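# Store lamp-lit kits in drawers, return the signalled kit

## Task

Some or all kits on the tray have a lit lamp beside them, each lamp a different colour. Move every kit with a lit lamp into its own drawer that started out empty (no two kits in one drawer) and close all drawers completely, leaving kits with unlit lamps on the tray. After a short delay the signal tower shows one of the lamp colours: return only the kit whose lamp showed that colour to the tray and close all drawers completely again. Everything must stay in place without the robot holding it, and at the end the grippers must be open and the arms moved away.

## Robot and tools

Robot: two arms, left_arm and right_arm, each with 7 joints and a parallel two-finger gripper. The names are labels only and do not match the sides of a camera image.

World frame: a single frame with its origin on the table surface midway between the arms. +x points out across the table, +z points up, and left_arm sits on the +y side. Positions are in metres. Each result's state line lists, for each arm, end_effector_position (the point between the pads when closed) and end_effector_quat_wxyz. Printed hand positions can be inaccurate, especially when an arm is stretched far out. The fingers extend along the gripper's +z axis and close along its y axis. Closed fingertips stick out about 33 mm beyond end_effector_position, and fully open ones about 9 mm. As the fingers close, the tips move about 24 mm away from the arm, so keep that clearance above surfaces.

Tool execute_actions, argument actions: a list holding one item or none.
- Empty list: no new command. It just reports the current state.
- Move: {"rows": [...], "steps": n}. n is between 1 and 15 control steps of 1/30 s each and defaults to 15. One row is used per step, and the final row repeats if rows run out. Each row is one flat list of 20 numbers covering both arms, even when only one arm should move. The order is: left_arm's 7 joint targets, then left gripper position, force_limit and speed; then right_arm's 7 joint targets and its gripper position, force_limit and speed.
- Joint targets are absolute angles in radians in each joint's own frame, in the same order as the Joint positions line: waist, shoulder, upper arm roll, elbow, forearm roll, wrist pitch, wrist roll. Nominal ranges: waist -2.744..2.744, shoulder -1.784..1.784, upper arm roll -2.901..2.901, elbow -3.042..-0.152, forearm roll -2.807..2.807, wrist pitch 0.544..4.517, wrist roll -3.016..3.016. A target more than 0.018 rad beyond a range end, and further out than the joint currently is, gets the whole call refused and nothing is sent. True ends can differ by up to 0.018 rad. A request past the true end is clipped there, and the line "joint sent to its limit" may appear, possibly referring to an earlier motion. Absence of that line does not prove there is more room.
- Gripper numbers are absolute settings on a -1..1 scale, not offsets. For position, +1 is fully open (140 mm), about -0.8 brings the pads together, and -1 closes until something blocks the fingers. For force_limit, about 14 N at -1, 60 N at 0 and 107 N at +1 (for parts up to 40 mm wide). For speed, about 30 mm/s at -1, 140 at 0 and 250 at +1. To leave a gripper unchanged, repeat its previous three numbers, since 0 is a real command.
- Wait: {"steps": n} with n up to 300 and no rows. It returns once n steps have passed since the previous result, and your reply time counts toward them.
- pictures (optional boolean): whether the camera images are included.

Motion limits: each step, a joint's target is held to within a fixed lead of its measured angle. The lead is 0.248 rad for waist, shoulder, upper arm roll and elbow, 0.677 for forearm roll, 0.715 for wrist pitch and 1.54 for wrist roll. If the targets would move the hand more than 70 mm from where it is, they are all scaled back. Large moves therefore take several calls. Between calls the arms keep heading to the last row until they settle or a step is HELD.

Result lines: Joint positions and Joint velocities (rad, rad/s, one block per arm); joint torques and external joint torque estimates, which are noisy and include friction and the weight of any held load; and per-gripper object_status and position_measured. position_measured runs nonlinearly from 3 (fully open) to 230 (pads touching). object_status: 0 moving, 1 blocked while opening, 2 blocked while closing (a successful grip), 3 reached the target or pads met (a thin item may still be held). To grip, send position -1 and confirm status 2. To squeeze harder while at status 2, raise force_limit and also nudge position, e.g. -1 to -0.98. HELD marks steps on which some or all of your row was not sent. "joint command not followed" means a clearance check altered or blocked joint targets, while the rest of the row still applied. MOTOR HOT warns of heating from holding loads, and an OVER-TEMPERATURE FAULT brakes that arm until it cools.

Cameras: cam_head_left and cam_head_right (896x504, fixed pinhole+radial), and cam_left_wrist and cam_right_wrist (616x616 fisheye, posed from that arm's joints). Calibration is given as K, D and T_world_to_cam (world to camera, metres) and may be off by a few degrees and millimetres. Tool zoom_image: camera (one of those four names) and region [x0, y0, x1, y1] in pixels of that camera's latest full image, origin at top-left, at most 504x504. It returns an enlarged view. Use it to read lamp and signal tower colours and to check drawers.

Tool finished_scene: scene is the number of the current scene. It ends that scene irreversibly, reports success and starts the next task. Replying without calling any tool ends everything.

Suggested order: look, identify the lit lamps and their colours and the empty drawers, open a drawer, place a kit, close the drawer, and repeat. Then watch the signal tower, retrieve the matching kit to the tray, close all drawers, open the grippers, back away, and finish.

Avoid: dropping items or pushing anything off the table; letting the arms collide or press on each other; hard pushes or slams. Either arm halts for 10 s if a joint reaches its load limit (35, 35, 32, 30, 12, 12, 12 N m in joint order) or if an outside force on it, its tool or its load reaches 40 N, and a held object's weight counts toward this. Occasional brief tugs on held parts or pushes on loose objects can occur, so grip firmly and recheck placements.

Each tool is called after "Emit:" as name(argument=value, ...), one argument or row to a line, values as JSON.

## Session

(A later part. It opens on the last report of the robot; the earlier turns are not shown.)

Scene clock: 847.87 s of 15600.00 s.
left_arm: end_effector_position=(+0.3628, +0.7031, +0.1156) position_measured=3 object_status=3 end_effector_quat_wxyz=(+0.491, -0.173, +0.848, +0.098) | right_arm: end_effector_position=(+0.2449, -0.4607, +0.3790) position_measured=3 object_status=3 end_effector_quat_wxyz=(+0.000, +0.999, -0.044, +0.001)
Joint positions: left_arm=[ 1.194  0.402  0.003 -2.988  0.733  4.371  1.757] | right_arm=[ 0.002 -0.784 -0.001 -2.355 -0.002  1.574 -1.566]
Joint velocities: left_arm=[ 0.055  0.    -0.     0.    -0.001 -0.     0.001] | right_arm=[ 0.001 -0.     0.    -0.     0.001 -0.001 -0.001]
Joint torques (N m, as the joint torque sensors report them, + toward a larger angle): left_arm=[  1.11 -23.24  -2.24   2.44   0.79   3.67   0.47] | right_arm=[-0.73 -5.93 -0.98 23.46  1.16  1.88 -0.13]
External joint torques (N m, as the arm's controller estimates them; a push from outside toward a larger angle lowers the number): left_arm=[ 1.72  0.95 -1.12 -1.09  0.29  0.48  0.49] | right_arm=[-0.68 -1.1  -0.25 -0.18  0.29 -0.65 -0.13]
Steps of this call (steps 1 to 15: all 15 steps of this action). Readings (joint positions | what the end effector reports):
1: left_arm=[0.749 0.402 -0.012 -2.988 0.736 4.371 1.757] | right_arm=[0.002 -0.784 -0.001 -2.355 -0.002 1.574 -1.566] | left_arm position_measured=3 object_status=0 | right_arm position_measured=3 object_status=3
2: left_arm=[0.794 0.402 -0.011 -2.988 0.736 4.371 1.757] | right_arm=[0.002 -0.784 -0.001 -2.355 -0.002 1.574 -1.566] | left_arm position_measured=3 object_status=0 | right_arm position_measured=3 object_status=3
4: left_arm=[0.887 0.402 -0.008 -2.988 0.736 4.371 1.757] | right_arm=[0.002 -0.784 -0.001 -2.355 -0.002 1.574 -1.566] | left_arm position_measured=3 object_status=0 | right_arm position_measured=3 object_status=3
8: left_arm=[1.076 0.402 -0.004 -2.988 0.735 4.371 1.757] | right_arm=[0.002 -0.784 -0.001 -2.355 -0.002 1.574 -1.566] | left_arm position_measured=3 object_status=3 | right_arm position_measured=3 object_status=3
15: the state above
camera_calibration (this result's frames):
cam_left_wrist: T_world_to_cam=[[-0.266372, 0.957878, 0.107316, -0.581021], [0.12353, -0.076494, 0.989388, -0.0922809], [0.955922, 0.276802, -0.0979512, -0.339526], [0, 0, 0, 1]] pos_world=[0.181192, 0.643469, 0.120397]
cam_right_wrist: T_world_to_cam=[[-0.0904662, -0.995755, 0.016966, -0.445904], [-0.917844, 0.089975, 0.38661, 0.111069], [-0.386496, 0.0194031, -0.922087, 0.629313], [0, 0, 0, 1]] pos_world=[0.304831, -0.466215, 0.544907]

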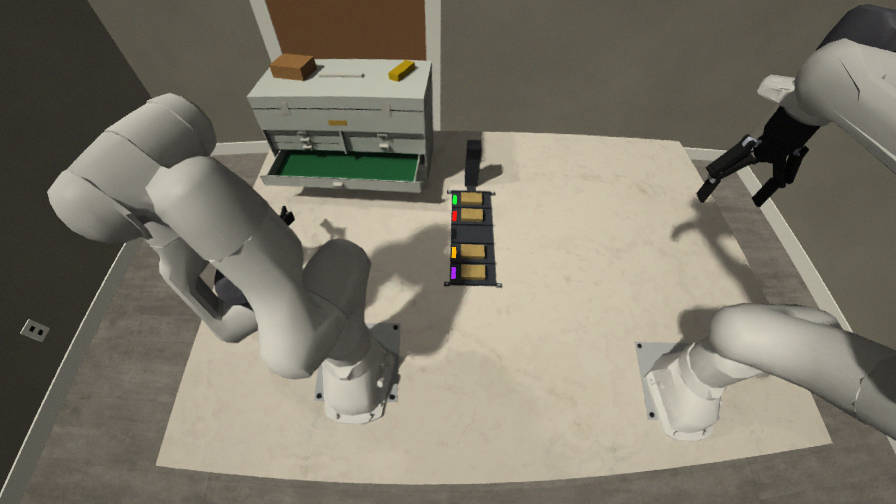

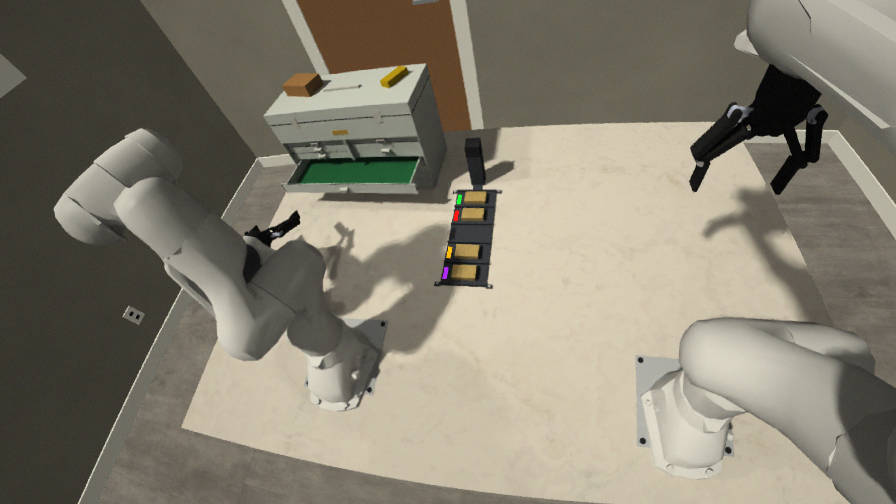

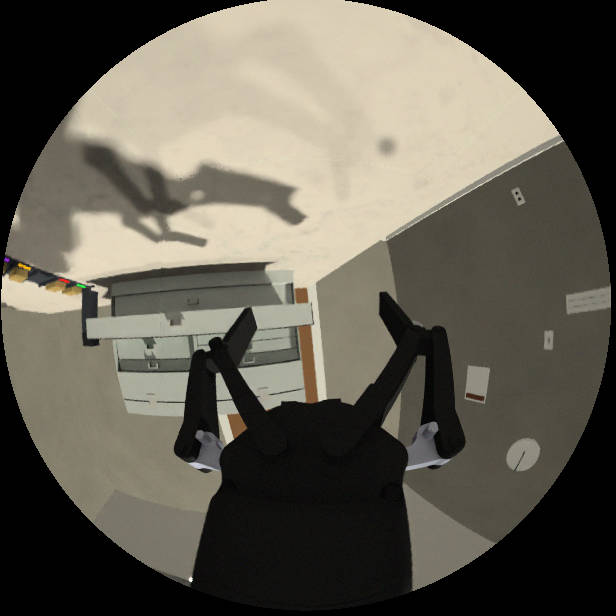

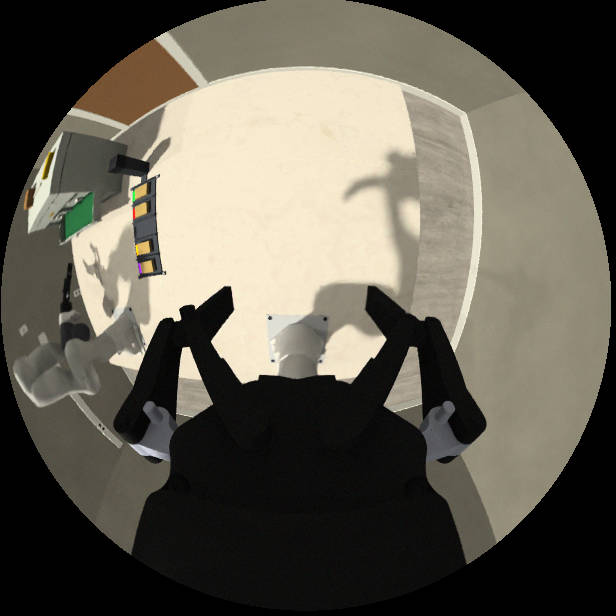

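Emit:
execute_actions(
  actions=[
    {"rows": [[1.2,-0.6,0,-2.8,0.3,3.4,1.4,0.3,0,1, 0,-0.785,0,-2.356,0,1.571,-1.571,1,0,1]], "steps": 15},
  ],
  pictures=false,
)

Emit:
execute_actions(
  actions=[
    {"steps": 15},
  ],
  pictures=false,
)

Emit:
execute_actions(
  actions=[
    {"rows": [[1.0,-0.6,0,-2.7,0,2.15,1.015,0.3,0,1, 0,-0.785,0,-2.356,0,1.571,-1.571,1,0,1]], "steps": 15},
  ],
  pictures=false,
)

Emit:
execute_actions(
  actions=[
    {"steps": 20},
  ],
  pictures=false,
)

Emit:
execute_actions(
  actions=[
    {"rows": [[-0.603,-0.6,0,-2.7,0,2.15,1.015,0.3,0,1, 0,-0.785,0,-2.356,0,1.571,-1.571,1,0,1]], "steps": 15},
  ],
  pictures=false,
)

Emit:
execute_actions(
  actions=[
    {"steps": 20},
  ],
  pictures=false,
)

Scene clock: 877.10 s of 15600.00 s.
left_arm: end_effector_position=(+0.2844, +0.9210, +0.3205) position_measured=91 object_status=3 end_effector_quat_wxyz=(+0.410, -0.357, +0.785, +0.296) | right_arm: end_effector_position=(+0.2449, -0.4607, +0.3790) position_measured=3 object_status=3 end_effector_quat_wxyz=(+0.000, +0.999, -0.044, +0.001)
Joint positions: left_arm=[ 1.198 -0.303  0.    -2.802  0.34   3.575  1.538] | right_arm=[ 0.002 -0.784 -0.001 -2.355 -0.002  1.574 -1.566]
Joint velocities: left_arm=[ 0.001 -1.787 -0.002  0.106 -0.229 -0.698 -0.317] | right_arm=[ 0.    -0.001  0.001 -0.    -0.    -0.001 -0.001]
Joint torques (N m, as the joint torque sensors report them, + toward a larger angle): left_arm=[-0.18 -5.91  0.85 15.15 -0.52  1.27 -0.35] | right_arm=[-0.62 -5.97 -1.29 23.49  1.17  1.86 -0.14]
External joint torques (N m, as the arm's controller estimates them; a push from outside toward a larger angle lowers the number): left_arm=[ 0.49 -1.75  1.48 -0.18 -0.74 -0.84 -0.35] | right_arm=[-0.66 -1.04 -0.69 -0.22  0.29 -0.66 -0.14]
Steps of this call (steps 1 to 15: the robot went on to your last target; steps 16 to 90: nothing new was sent; then 25.73 s passed at rest; steps 91 to 105: all 15 steps of this action). Readings (joint positions | what the end effector reports):
91: left_arm=[1.196 0.387 0.001 -2.980 0.705 4.332 1.747] | right_arm=[0.002 -0.784 -0.001 -2.355 -0.002 1.574 -1.566] | left_arm position_measured=3 object_status=0 | right_arm position_measured=3 object_status=3
92: left_arm=[1.196 0.363 0.001 -2.962 0.673 4.288 1.735] | right_arm=[0.002 -0.784 -0.001 -2.355 -0.002 1.574 -1.566] | left_arm position_measured=14 object_status=0 | right_arm position_measured=3 object_status=3
94: left_arm=[1.196 0.306 0.001 -2.925 0.609 4.192 1.711] | right_arm=[0.002 -0.784 -0.001 -2.355 -0.002 1.574 -1.566] | left_arm position_measured=41 object_status=0 | right_arm position_measured=3 object_status=3
98: left_arm=[1.196 0.150 0.001 -2.862 0.484 3.941 1.651] | right_arm=[0.002 -0.784 -0.001 -2.355 -0.002 1.574 -1.566] | left_arm position_measured=90 object_status=0 | right_arm position_measured=3 object_status=3
105: the state above

Scene clock: 877.60 s of 15600.00 s.
left_arm: end_effector_position=(+0.2588, +0.9102, +0.4465) position_measured=91 object_status=3 end_effector_quat_wxyz=(+0.459, -0.396, +0.723, +0.332) | right_arm: end_effector_position=(+0.2449, -0.4607, +0.3790) position_measured=3 object_status=3 end_effector_quat_wxyz=(+0.000, +0.999, -0.044, +0.001)
Joint positions: left_arm=[ 1.198 -0.598  0.    -2.798  0.303  3.415  1.434] | right_arm=[ 0.002 -0.784 -0.001 -2.355 -0.002  1.574 -1.566]
Joint velocities: left_arm=[-0.001  0.     0.001 -0.004 -0.004 -0.069 -0.09 ] | right_arm=[ 0.001 -0.001 -0.     0.    -0.     0.     0.   ]
Joint torques (N m, as the joint torque sensors report them, + toward a larger angle): left_arm=[ -0.13 -11.34   0.08  20.88  -0.66   2.54  -0.23] | right_arm=[-0.79 -6.32 -0.83 23.51  1.19  1.86 -0.18]
External joint torques (N m, as the arm's controller estimates them; a push from outside toward a larger angle lowers the number): left_arm=[-0.11 -0.43  0.09 -3.05 -0.55 -0.56 -0.21] | right_arm=[-0.82 -1.49 -0.19 -0.17  0.31 -0.68 -0.18]
Steps of this call (steps 1 to 15: the robot went on to your last target). Readings (joint positions | what the end effector reports):
1: left_arm=[1.198 -0.363 0.000 -2.800 0.333 3.554 1.528] | right_arm=[0.002 -0.784 -0.001 -2.355 -0.002 1.574 -1.566] | left_arm position_measured=91 object_status=3 | right_arm position_measured=3 object_status=3
2: left_arm=[1.198 -0.420 0.000 -2.799 0.328 3.534 1.519] | right_arm=[0.002 -0.784 -0.001 -2.355 -0.002 1.574 -1.566] | left_arm position_measured=91 object_status=3 | right_arm position_measured=3 object_status=3
4: left_arm=[1.198 -0.525 0.000 -2.795 0.317 3.494 1.497] | right_arm=[0.002 -0.784 -0.001 -2.355 -0.002 1.574 -1.566] | left_arm position_measured=91 object_status=3 | right_arm position_measured=3 object_status=3
8: left_arm=[1.198 -0.595 0.000 -2.791 0.307 3.450 1.465] | right_arm=[0.002 -0.784 -0.001 -2.355 -0.002 1.574 -1.566] | left_arm position_measured=91 object_status=3 | right_arm position_measured=3 object_status=3
15: the state above

Scene clock: 878.10 s of 15600.00 s.
left_arm: end_effector_position=(+0.2631, +0.8410, +0.3019) position_measured=91 object_status=3 end_effector_quat_wxyz=(+0.273, -0.577, +0.758, +0.133) | right_arm: end_effector_position=(+0.2449, -0.4607, +0.3790) position_measured=3 object_status=3 end_effector_quat_wxyz=(+0.000, +0.999, -0.044, +0.001)
Joint positions: left_arm=[ 1.035 -0.599  0.003 -2.716  0.081  2.733  1.256] | right_arm=[ 0.002 -0.784 -0.001 -2.355 -0.002  1.574 -1.566]
Joint velocities: left_arm=[-0.106 -0.     0.001  0.039 -0.195 -1.142 -0.257] | right_arm=[ 0.001 -0.001 -0.001  0.002  0.    -0.     0.   ]
Joint torques (N m, as the joint torque sensors report them, + toward a larger angle): left_arm=[ -1.05 -11.61  -0.32  24.77   0.05   2.95  -0.33] | right_arm=[-0.81 -6.27 -1.01 23.35  1.17  1.82 -0.17]
External joint torques (N m, as the arm's controller estimates them; a push from outside toward a larger angle lowers the number): left_arm=[-1.53 -0.01  0.13  0.05 -0.57 -0.72 -0.32] | right_arm=[-0.79 -1.36 -0.28 -0.41  0.29 -0.72 -0.17]
Steps of this call (steps 1 to 15: all 15 steps of this action). Readings (joint positions | what the end effector reports):
1: left_arm=[1.176 -0.598 0.004 -2.788 0.271 3.361 1.415] | right_arm=[0.002 -0.784 -0.001 -2.355 -0.002 1.574 -1.566] | left_arm position_measured=91 object_status=3 | right_arm position_measured=3 object_status=3
2: left_arm=[1.152 -0.598 0.004 -2.775 0.243 3.305 1.398] | right_arm=[0.002 -0.784 -0.001 -2.355 -0.002 1.574 -1.566] | left_arm position_measured=91 object_status=3 | right_arm position_measured=3 object_status=3
4: left_arm=[1.114 -0.598 0.003 -2.755 0.199 3.204 1.368] | right_arm=[0.002 -0.784 -0.001 -2.355 -0.002 1.574 -1.566] | left_arm position_measured=91 object_status=3 | right_arm position_measured=3 object_status=3
8: left_arm=[1.071 -0.599 0.003 -2.733 0.141 3.023 1.320] | right_arm=[0.002 -0.784 -0.001 -2.355 -0.002 1.574 -1.566] | left_arm position_measured=91 object_status=3 | right_arm position_measured=3 object_status=3
15: the state above

Scene clock: 878.77 s of 15600.00 s.
left_arm: end_effector_position=(+0.2055, +0.7097, +0.2055) position_measured=91 object_status=3 end_effector_quat_wxyz=(-0.036, +0.690, -0.723, -0.010) | right_arm: end_effector_position=(+0.2449, -0.4607, +0.3790) position_measured=3 object_status=3 end_effector_quat_wxyz=(+0.000, +0.999, -0.044, +0.001)
Joint positions: left_arm=[ 1.003 -0.599  0.002 -2.702  0.004  2.178  1.063] | right_arm=[ 0.002 -0.784 -0.001 -2.355 -0.002  1.574 -1.566]
Joint velocities: left_arm=[ 0.     0.001  0.001  0.003 -0.008 -0.147 -0.138] | right_arm=[ 0.001 -0.    -0.002  0.002  0.001 -0.    -0.   ]
Joint torques (N m, as the joint torque sensors report them, + toward a larger angle): left_arm=[ -2.38 -11.56  -1.39  24.63   0.21   2.21  -0.35] | right_arm=[-0.72 -5.95 -1.   23.05  1.21  1.86 -0.17]
External joint torques (N m, as the arm's controller estimates them; a push from outside toward a larger angle lowers the number): left_arm=[-2.37 -0.7  -0.82  0.69 -0.48 -0.46 -0.35] | right_arm=[-0.69 -1.05 -0.29 -0.68  0.34 -0.68 -0.17]
Steps of this call (steps 1 to 20: the robot went on to your last target). Readings (joint positions | what the end effector reports):
1: left_arm=[1.032 -0.599 0.003 -2.715 0.074 2.692 1.247] | right_arm=[0.002 -0.784 -0.001 -2.355 -0.002 1.574 -1.566] | left_arm position_measured=91 object_status=3 | right_arm position_measured=3 object_status=3
2: left_arm=[1.028 -0.599 0.003 -2.713 0.068 2.652 1.238] | right_arm=[0.002 -0.784 -0.001 -2.355 -0.002 1.574 -1.566] | left_arm position_measured=91 object_status=3 | right_arm position_measured=3 object_status=3
4: left_arm=[1.022 -0.599 0.003 -2.710 0.054 2.572 1.218] | right_arm=[0.002 -0.784 -0.001 -2.355 -0.002 1.574 -1.566] | left_arm position_measured=91 object_status=3 | right_arm position_measured=3 object_status=3
8: left_arm=[1.011 -0.599 0.003 -2.706 0.030 2.413 1.172] | right_arm=[0.002 -0.784 -0.001 -2.355 -0.002 1.574 -1.566] | left_arm position_measured=91 object_status=3 | right_arm position_measured=3 object_status=3
20: the state above

Scene clock: 879.27 s of 15600.00 s.
left_arm: end_effector_position=(+0.3749, +0.4487, +0.2045) position_measured=91 object_status=3 end_effector_quat_wxyz=(+0.029, -0.338, +0.941, -0.005) | right_arm: end_effector_position=(+0.2449, -0.4607, +0.3790) position_measured=3 object_status=3 end_effector_quat_wxyz=(+0.000, +0.999, -0.044, +0.001)
Joint positions: left_arm=[ 0.141 -0.599  0.001 -2.7    0.003  2.16   1.035] | right_arm=[ 0.002 -0.784 -0.001 -2.355 -0.002  1.574 -1.566]
Joint velocities: left_arm=[-1.689  0.    -0.071  0.001 -0.002 -0.01  -0.028] | right_arm=[ 0.     0.    -0.001  0.     0.     0.     0.001]
Joint torques (N m, as the joint torque sensors report them, + toward a larger angle): left_arm=[  5.   -11.47   3.22  24.07   0.42   1.73  -0.33] | right_arm=[-0.64 -6.11 -1.4  23.71  1.17  1.86 -0.18]
External joint torques (N m, as the arm's controller estimates them; a push from outside toward a larger angle lowers the number): left_arm=[-2.2  -0.3   0.22  1.19 -0.3  -0.57 -0.33] | right_arm=[-0.58 -1.29 -0.63  0.05  0.31 -0.67 -0.18]
Steps of this call (steps 1 to 15: all 15 steps of this action). Readings (joint positions | what the end effector reports):
1: left_arm=[0.963 -0.599 0.014 -2.702 0.004 2.175 1.060] | right_arm=[0.002 -0.784 -0.001 -2.355 -0.002 1.574 -1.566] | left_arm position_measured=91 object_status=3 | right_arm position_measured=3 object_status=3
2: left_arm=[0.909 -0.599 0.013 -2.702 0.004 2.172 1.057] | right_arm=[0.002 -0.784 -0.001 -2.355 -0.002 1.574 -1.566] | left_arm position_measured=91 object_status=3 | right_arm position_measured=3 object_status=3
4: left_arm=[0.794 -0.599 0.009 -2.701 0.004 2.169 1.052] | right_arm=[0.002 -0.784 -0.001 -2.355 -0.002 1.574 -1.566] | left_arm position_measured=91 object_status=3 | right_arm position_measured=3 object_status=3
8: left_arm=[0.559 -0.599 0.004 -2.700 0.003 2.164 1.044] | right_arm=[0.002 -0.784 -0.001 -2.355 -0.002 1.574 -1.566] | left_arm position_measured=91 object_status=3 | right_arm position_measured=3 object_status=3
15: the state above

Scene clock: 879.93 s of 15600.00 s.
left_arm: end_effector_position=(+0.3165, +0.1872, +0.2040) position_measured=91 object_status=3 end_effector_quat_wxyz=(+0.024, +0.021, +0.999, -0.013) | right_arm: end_effector_position=(+0.2449, -0.4607, +0.3790) position_measured=3 object_status=3 end_effector_quat_wxyz=(+0.000, +0.999, -0.044, +0.001)
Joint positions: left_arm=[-0.599 -0.599 -0.004 -2.7    0.002  2.155  1.024] | right_arm=[ 0.002 -0.784 -0.001 -2.355 -0.002  1.574 -1.566]
Joint velocities: left_arm=[-0.013  0.001  0.011 -0.001  0.    -0.005 -0.007] | right_arm=[ 0.002  0.001  0.    -0.    -0.001  0.    -0.001]
Joint torques (N m, as the joint torque sensors report them, + toward a larger angle): left_arm=[ -1.03 -11.49   2.41  23.19   0.26   2.04  -0.37] | right_arm=[-0.54 -5.98 -0.96 23.91  1.2   1.9  -0.15]
External joint torques (N m, as the arm's controller estimates them; a push from outside toward a larger angle lowers the number): left_arm=[-1.12 -0.78  2.82 -0.55 -0.44 -0.52 -0.36] | right_arm=[-0.58 -1.13 -0.33  0.27  0.33 -0.63 -0.15]
Steps of this call (steps 1 to 20: the robot went on to your last target). Readings (joint positions | what the end effector reports):
1: left_arm=[0.082 -0.599 0.001 -2.700 0.003 2.160 1.035] | right_arm=[0.002 -0.784 -0.001 -2.355 -0.002 1.574 -1.566] | left_arm position_measured=91 object_status=3 | right_arm position_measured=3 object_status=3
2: left_arm=[0.022 -0.599 0.001 -2.700 0.003 2.160 1.034] | right_arm=[0.002 -0.784 -0.001 -2.355 -0.002 1.574 -1.566] | left_arm position_measured=91 object_status=3 | right_arm position_measured=3 object_status=3
4: left_arm=[-0.098 -0.599 0.000 -2.700 0.003 2.159 1.032] | right_arm=[0.002 -0.784 -0.001 -2.355 -0.002 1.574 -1.566] | left_arm position_measured=91 object_status=3 | right_arm position_measured=3 object_status=3
8: left_arm=[-0.338 -0.599 0.000 -2.700 0.003 2.159 1.030] | right_arm=[0.002 -0.784 -0.001 -2.355 -0.002 1.574 -1.566] | left_arm position_measured=91 object_status=3 | right_arm position_measured=3 object_status=3
20: the state above

Emit:
execute_actions(
  actions=[],
)

Scene clock: 918.57 s of 15600.00 s.
left_arm: end_effector_position=(+0.3163, +0.1872, +0.2039) position_measured=91 object_status=3 end_effector_quat_wxyz=(+0.023, +0.020, +0.999, -0.013) | right_arm: end_effector_position=(+0.2449, -0.4607, +0.3790) position_measured=3 object_status=3 end_effector_quat_wxyz=(+0.000, +0.999, -0.044, +0.001)
Joint positions: left_arm=[-0.6   -0.599 -0.003 -2.7    0.002  2.154  1.022] | right_arm=[ 0.002 -0.784 -0.001 -2.355 -0.002  1.574 -1.566]
Joint velocities: left_arm=[-0.001  0.003  0.001  0.001 -0.    -0.    -0.001] | right_arm=[ 0.002 -0.001 -0.    -0.001 -0.    -0.001  0.   ]
Joint torques (N m, as the joint torque sensors report them, + toward a larger angle): left_arm=[ -2.12 -10.87   1.61  23.91   0.32   2.02  -0.29] | right_arm=[-0.86 -6.1  -1.31 23.64  1.24  1.9  -0.17]
External joint torques (N m, as the arm's controller estimates them; a push from outside toward a larger angle lowers the number): left_arm=[-2.12 -0.23  2.09  0.22 -0.37 -0.54 -0.29] | right_arm=[-0.88 -1.24 -0.67 -0.03  0.36 -0.63 -0.17]
Steps of this call (steps 1 to 30: the robot went on to your last target; steps 31 to 90: nothing new was sent; then 35.63 s passed at rest). Readings (joint positions | what the end effector reports):
1: left_arm=[-0.599 -0.599 -0.003 -2.700 0.002 2.155 1.024] | right_arm=[0.002 -0.784 -0.001 -2.355 -0.002 1.574 -1.566] | left_arm position_measured=91 object_status=3 | right_arm position_measured=3 object_status=3
2: left_arm=[-0.600 -0.599 -0.003 -2.700 0.002 2.155 1.024] | right_arm=[0.002 -0.784 -0.001 -2.355 -0.002 1.574 -1.566] | left_arm position_measured=91 object_status=3 | right_arm position_measured=3 object_status=3
4: left_arm=[-0.600 -0.599 -0.003 -2.700 0.002 2.155 1.023] | right_arm=[0.002 -0.784 -0.001 -2.355 -0.002 1.574 -1.566] | left_arm position_measured=91 object_status=3 | right_arm position_measured=3 object_status=3
8: left_arm=[-0.600 -0.599 -0.003 -2.700 0.002 2.154 1.023] | right_arm=[0.002 -0.784 -0.001 -2.355 -0.002 1.574 -1.566] | left_arm position_measured=91 object_status=3 | right_arm position_measured=3 object_status=3
90: the state above
All arms were judged still, so your last target was given up. Only a new action makes them travel on or press farther. Fingers that are still opening or closing keep moving.
camera_calibration (this result's frames):
cam_left_wrist: T_world_to_cam=[[0.201492, 0.976801, -0.0725271, -0.22358], [0.873872, -0.145825, 0.46377, -0.330545], [0.442435, -0.156825, -0.882982, 0.260107], [0, 0, 0, 1]] pos_world=[0.218823, 0.210983, 0.366751]
cam_right_wrist: T_world_to_cam=[[-0.0904678, -0.995755, 0.0169723, -0.445906], [-0.917837, 0.0899786, 0.386626, 0.11106], [-0.386512, 0.0193994, -0.922081, 0.629306], [0, 0, 0, 1]] pos_world=[0.304828, -0.466215, 0.5449]

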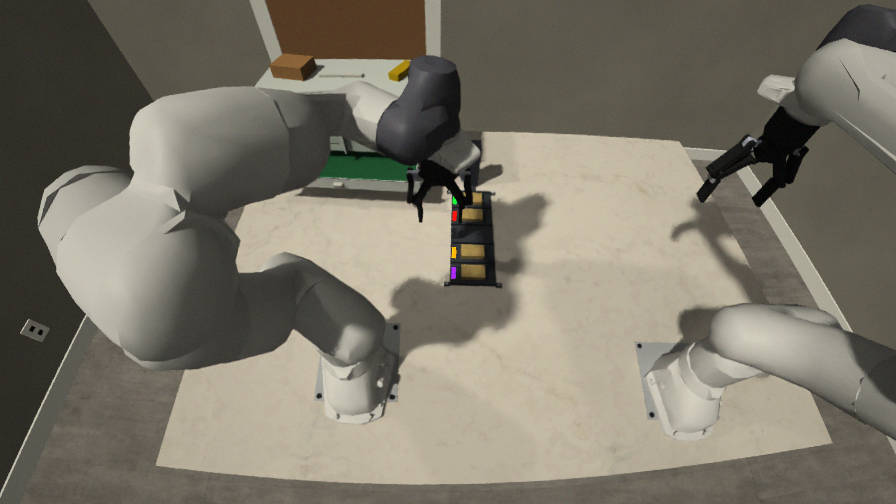

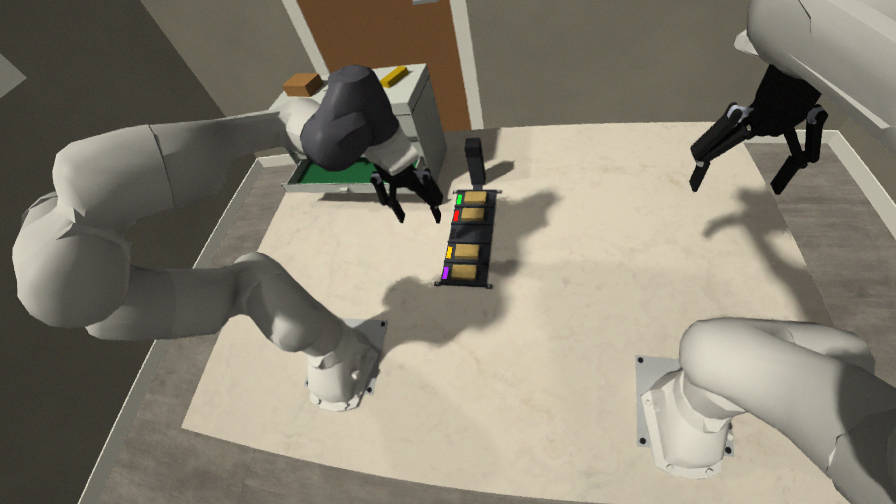

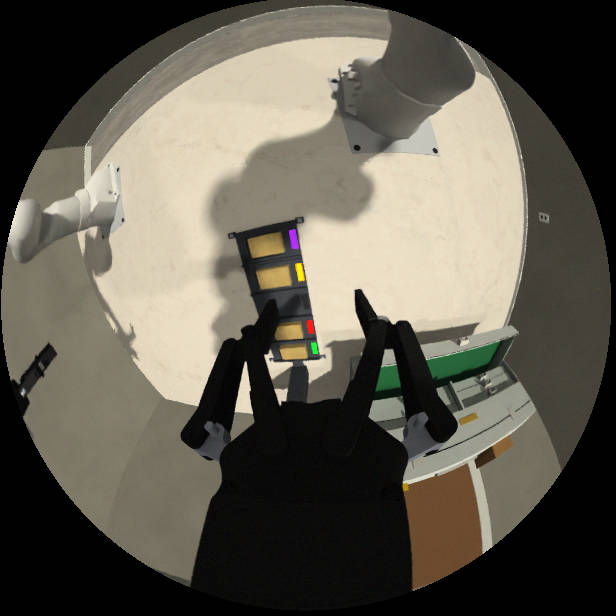

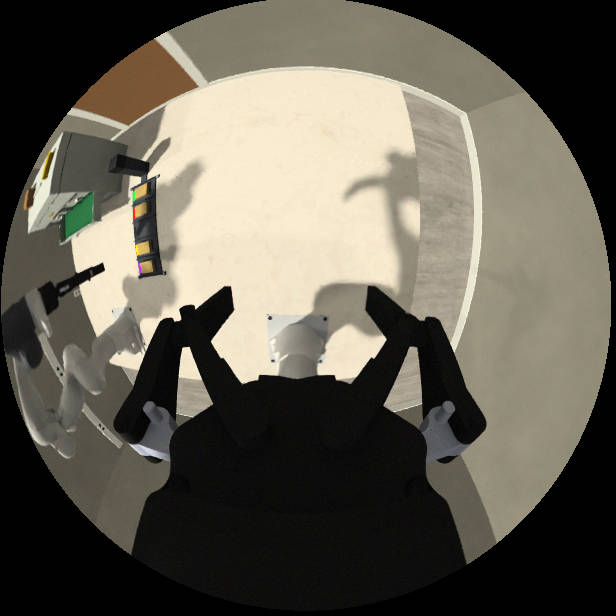

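Emit:
execute_actions(
  actions=[
    {"rows":[[-0.6,-0.25,0,-2.45,0,2.22,1.015,0.3,0,1,0,-0.785,0,-2.356,0,1.571,-1.571,1,0,1]],"steps":15},
  ],
  pictures=false,
)

Emit:
execute_actions(
  actions=[
    {"rows":[[-0.6,0.047,0,-2.203,0,2.25,1.015,0.3,0,1,0,-0.785,0,-2.356,0,1.571,-1.571,1,0,1]],"steps":15},
  ],
  pictures=false,
)

Emit:
execute_actions(
  actions=[
    {"rows":[[-0.6,0.1434,0,-2.252,0,2.4,1.015,0.3,0,1,0,-0.785,0,-2.356,0,1.571,-1.571,1,0,1]],"steps":15},
  ],
  pictures=false,
)

Emit:
execute_actions(
  actions=[
    {"steps":15},
  ],
)

Scene clock: 930.87 s of 15600.00 s.
left_arm: end_effector_position=(+0.3862, +0.1403, +0.1827) position_measured=91 object_status=3 end_effector_quat_wxyz=(+0.006, +0.020, +1.000, -0.002) | right_arm: end_effector_position=(+0.2449, -0.4607, +0.3790) position_measured=3 object_status=3 end_effector_quat_wxyz=(+0.000, +0.999, -0.044, +0.001)
Joint positions: left_arm=[-0.6   -0.252 -0.002 -2.452  0.002  2.212  1.022] | right_arm=[ 0.002 -0.784 -0.001 -2.355 -0.002  1.574 -1.566]
Joint velocities: left_arm=[ 0.001 -0.001  0.002  0.014  0.     0.023  0.   ] | right_arm=[ 0.001  0.001  0.001  0.001  0.    -0.     0.001]
Joint torques (N m, as the joint torque sensors report them, + toward a larger angle): left_arm=[ -0.32 -20.69   1.63  23.77   0.38   3.23  -0.29] | right_arm=[-1.01 -5.65 -1.19 23.36  1.19  1.89 -0.18]
External joint torques (N m, as the arm's controller estimates them; a push from outside toward a larger angle lowers the number): left_arm=[-0.44  1.02  1.71  1.06 -0.26  0.83 -0.29] | right_arm=[-1.05 -0.9  -0.57 -0.27  0.31 -0.64 -0.18]
Steps of this call (steps 1 to 90: nothing new was sent; then 8.80 s passed at rest; steps 91 to 105: all 15 steps of this action). Readings (joint positions | what the end effector reports):
91: left_arm=[-0.600 -0.562 -0.002 -2.662 0.002 2.154 1.022] | right_arm=[0.002 -0.784 -0.001 -2.355 -0.002 1.574 -1.566] | left_arm position_measured=91 object_status=3 | right_arm position_measured=3 object_status=3
92: left_arm=[-0.600 -0.500 -0.002 -2.603 0.002 2.164 1.022] | right_arm=[0.002 -0.784 -0.001 -2.355 -0.002 1.574 -1.566] | left_arm position_measured=91 object_status=3 | right_arm position_measured=3 object_status=3
94: left_arm=[-0.600 -0.369 -0.002 -2.506 0.002 2.186 1.022] | right_arm=[0.002 -0.784 -0.001 -2.355 -0.002 1.574 -1.566] | left_arm position_measured=91 object_status=3 | right_arm position_measured=3 object_status=3
98: left_arm=[-0.600 -0.263 -0.002 -2.465 0.002 2.202 1.022] | right_arm=[0.002 -0.784 -0.001 -2.355 -0.002 1.574 -1.566] | left_arm position_measured=91 object_status=3 | right_arm position_measured=3 object_status=3
105: the state above

Scene clock: 931.37 s of 15600.00 s.
left_arm: end_effector_position=(+0.4536, +0.0953, +0.1480) position_measured=91 object_status=3 end_effector_quat_wxyz=(-0.003, +0.020, +1.000, +0.002) | right_arm: end_effector_position=(+0.2449, -0.4607, +0.3790) position_measured=3 object_status=3 end_effector_quat_wxyz=(+0.000, +0.999, -0.044, +0.001)
Joint positions: left_arm=[-0.6    0.047 -0.002 -2.205  0.001  2.244  1.021] | right_arm=[ 0.002 -0.784 -0.001 -2.355 -0.002  1.574 -1.566]
Joint velocities: left_arm=[-0.001 -0.001 -0.     0.012 -0.001  0.012 -0.002] | right_arm=[ 0.    -0.    -0.001 -0.001 -0.001 -0.     0.001]
Joint torques (N m, as the joint torque sensors report them, + toward a larger angle): left_arm=[ -0.66 -32.17   1.3   22.94   0.59   3.1   -0.19] | right_arm=[-0.74 -5.84 -0.91 23.36  1.18  1.86 -0.15]
External joint torques (N m, as the arm's controller estimates them; a push from outside toward a larger angle lowers the number): left_arm=[-0.6  -0.6   1.31  0.73 -0.02  0.74 -0.19] | right_arm=[-0.74 -0.91 -0.24 -0.36  0.31 -0.67 -0.15]
Steps of this call (steps 1 to 15: all 15 steps of this action). Readings (joint positions | what the end effector reports):
1: left_arm=[-0.600 -0.213 -0.002 -2.407 0.001 2.210 1.022] | right_arm=[0.002 -0.784 -0.001 -2.355 -0.002 1.574 -1.566] | left_arm position_measured=91 object_status=3 | right_arm position_measured=3 object_status=3
2: left_arm=[-0.600 -0.149 -0.002 -2.341 0.001 2.217 1.022] | right_arm=[0.002 -0.784 -0.001 -2.355 -0.002 1.574 -1.566] | left_arm position_measured=91 object_status=3 | right_arm position_measured=3 object_status=3
4: left_arm=[-0.600 -0.040 -0.002 -2.256 0.001 2.231 1.022] | right_arm=[0.002 -0.784 -0.001 -2.355 -0.002 1.574 -1.566] | left_arm position_measured=91 object_status=3 | right_arm position_measured=3 object_status=3
8: left_arm=[-0.600 0.040 -0.002 -2.219 0.001 2.239 1.021] | right_arm=[0.002 -0.784 -0.001 -2.355 -0.002 1.574 -1.566] | left_arm position_measured=91 object_status=3 | right_arm position_measured=3 object_status=3
15: the state above

Scene clock: 931.87 s of 15600.00 s.
left_arm: end_effector_position=(+0.4531, +0.0956, +0.0873) position_measured=91 object_status=3 end_effector_quat_wxyz=(-0.004, +0.020, +1.000, +0.003) | right_arm: end_effector_position=(+0.2449, -0.4607, +0.3790) position_measured=3 object_status=3 end_effector_quat_wxyz=(+0.000, +0.999, -0.044, +0.001)
Joint positions: left_arm=[-0.6    0.145 -0.002 -2.253  0.001  2.388  1.021] | right_arm=[ 0.002 -0.784 -0.001 -2.355 -0.002  1.574 -1.566]
Joint velocities: left_arm=[ 0.001 -0.001 -0.    -0.001  0.     0.051  0.001] | right_arm=[-0.001 -0.001 -0.001 -0.003 -0.001 -0.     0.001]
Joint torques (N m, as the joint torque sensors report them, + toward a larger angle): left_arm=[ -0.42 -34.63   1.31  21.53   0.51   3.24  -0.13] | right_arm=[-0.75 -6.23 -1.09 23.46  1.19  1.91 -0.12]
External joint torques (N m, as the arm's controller estimates them; a push from outside toward a larger angle lowers the number): left_arm=[-0.48 -1.18  1.12  0.78 -0.02  0.89 -0.13] | right_arm=[-0.7  -1.41 -0.34 -0.13  0.33 -0.6  -0.12]
Steps of this call (steps 1 to 15: all 15 steps of this action). Readings (joint positions | what the end effector reports):
1: left_arm=[-0.600 0.057 -0.002 -2.208 0.001 2.272 1.021] | right_arm=[0.002 -0.784 -0.001 -2.355 -0.002 1.574 -1.566] | left_arm position_measured=91 object_status=3 | right_arm position_measured=3 object_status=3
2: left_arm=[-0.600 0.079 -0.002 -2.216 0.001 2.297 1.021] | right_arm=[0.002 -0.784 -0.001 -2.355 -0.002 1.574 -1.566] | left_arm position_measured=91 object_status=3 | right_arm position_measured=3 object_status=3
4: left_arm=[-0.600 0.119 -0.002 -2.238 0.001 2.329 1.021] | right_arm=[0.002 -0.784 -0.001 -2.355 -0.002 1.574 -1.566] | left_arm position_measured=91 object_status=3 | right_arm position_measured=3 object_status=3
8: left_arm=[-0.600 0.147 -0.002 -2.255 0.001 2.362 1.021] | right_arm=[0.002 -0.784 -0.001 -2.355 -0.002 1.574 -1.566] | left_arm position_measured=91 object_status=3 | right_arm position_measured=3 object_status=3
15: the state above

Scene clock: 932.37 s of 15600.00 s.
left_arm: end_effector_position=(+0.4551, +0.0942, +0.0879) position_measured=91 object_status=3 end_effector_quat_wxyz=(-0.001, +0.020, +1.000, +0.001) | right_arm: end_effector_position=(+0.2449, -0.4607, +0.3790) position_measured=3 object_status=3 end_effector_quat_wxyz=(+0.000, +0.999, -0.044, +0.001)
Joint positions: left_arm=[-0.6    0.145 -0.002 -2.253  0.001  2.395  1.021] | right_arm=[ 0.002 -0.784 -0.001 -2.355 -0.002  1.574 -1.566]
Joint velocities: left_arm=[-0.    -0.     0.     0.    -0.001  0.002  0.   ] | right_arm=[-0.001  0.001 -0.    -0.002  0.     0.    -0.001]
Joint torques (N m, as the joint torque sensors report them, + toward a larger angle): left_arm=[ -0.15 -33.73   2.21  21.71   0.5    3.24  -0.24] | right_arm=[-1.13 -6.15 -0.86 23.57  1.19  1.88 -0.2 ]
External joint torques (N m, as the arm's controller estimates them; a push from outside toward a larger angle lowers the number): left_arm=[-0.16  0.06  2.07  0.62 -0.04  0.81 -0.24] | right_arm=[-1.13 -1.34 -0.2  -0.04  0.32 -0.65 -0.2 ]
Steps of this call (steps 1 to 15: the robot went on to your last target). Readings (joint positions | what the end effector reports):
1: left_arm=[-0.600 0.145 -0.002 -2.253 0.001 2.389 1.021] | right_arm=[0.002 -0.784 -0.001 -2.355 -0.002 1.574 -1.566] | left_arm position_measured=91 object_status=3 | right_arm position_measured=3 object_status=3
2: left_arm=[-0.600 0.145 -0.002 -2.253 0.001 2.390 1.021] | right_arm=[0.002 -0.784 -0.001 -2.355 -0.002 1.574 -1.566] | left_arm position_measured=91 object_status=3 | right_arm position_measured=3 object_status=3
4: left_arm=[-0.600 0.145 -0.002 -2.253 0.001 2.392 1.021] | right_arm=[0.002 -0.784 -0.001 -2.355 -0.002 1.574 -1.566] | left_arm position_measured=91 object_status=3 | right_arm position_measured=3 object_status=3
8: left_arm=[-0.600 0.145 -0.002 -2.253 0.001 2.394 1.021] | right_arm=[0.002 -0.784 -0.001 -2.355 -0.002 1.574 -1.566] | left_arm position_measured=91 object_status=3 | right_arm position_measured=3 object_status=3
15: the state above
All arms were judged still, so your last target was given up. Only a new action makes them travel on or press farther. Fingers that are still opening or closing keep moving.
camera_calibration (this result's frames):
cam_left_wrist: T_world_to_cam=[[0.197202, 0.978862, -0.054223, -0.168963], [0.895278, -0.157273, 0.416825, -0.416226], [0.399486, -0.130743, -0.907368, 0.100884], [0, 0, 0, 1]] pos_world=[0.365656, 0.11312, 0.25587]
cam_right_wrist: T_world_to_cam=[[-0.0904694, -0.995755, 0.0169758, -0.445908], [-0.917832, 0.0899812, 0.386636, 0.111054], [-0.386522, 0.0193977, -0.922076, 0.629301], [0, 0, 0, 1]] pos_world=[0.304826, -0.466215, 0.544896]

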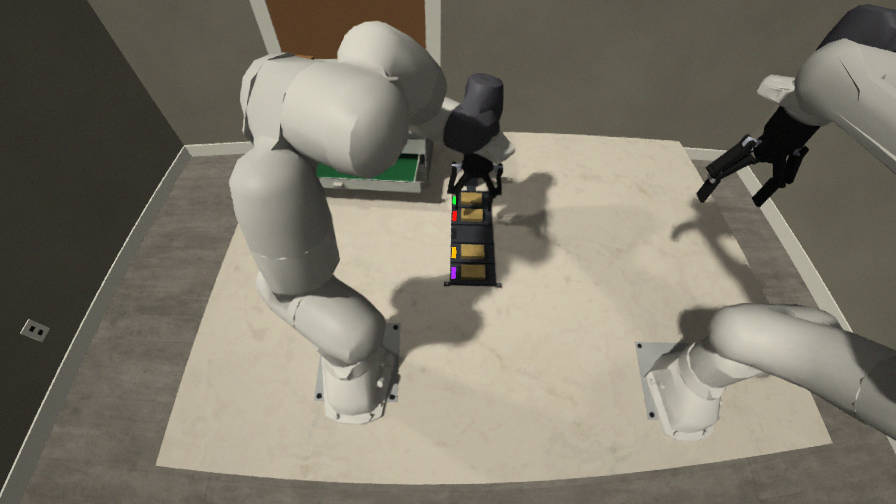

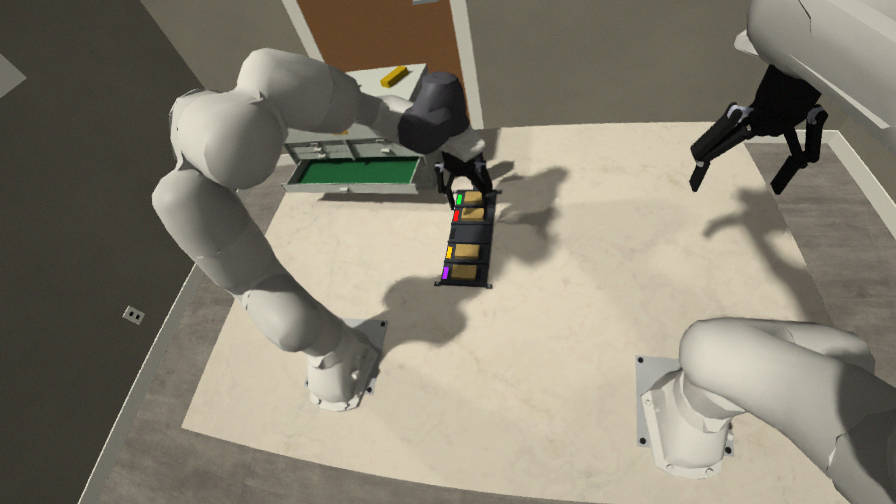

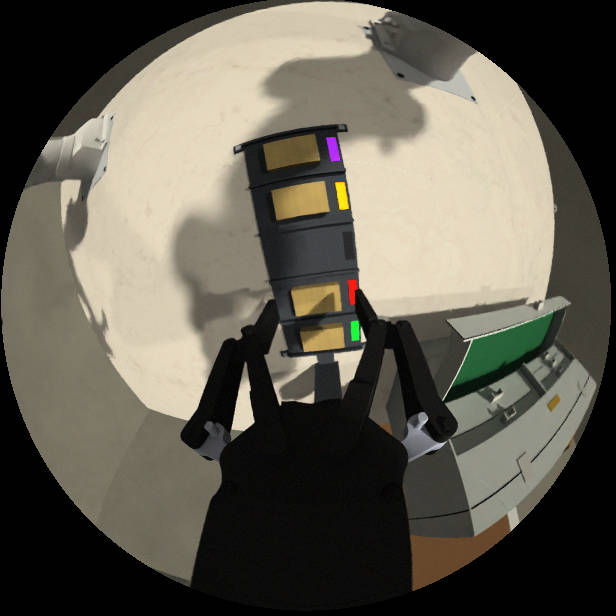

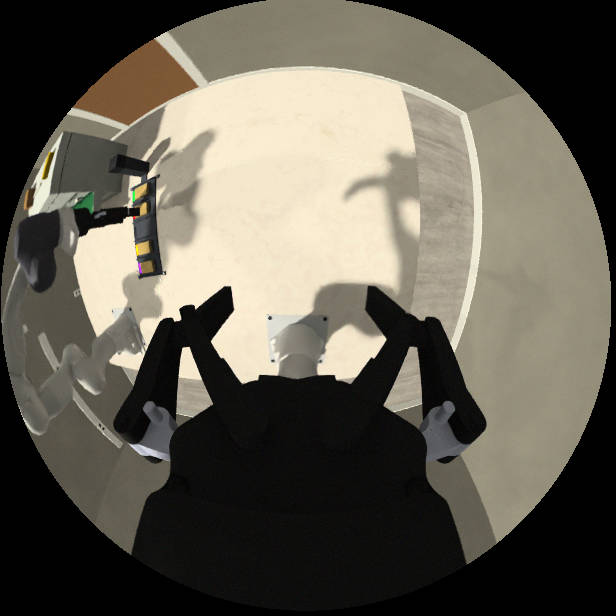

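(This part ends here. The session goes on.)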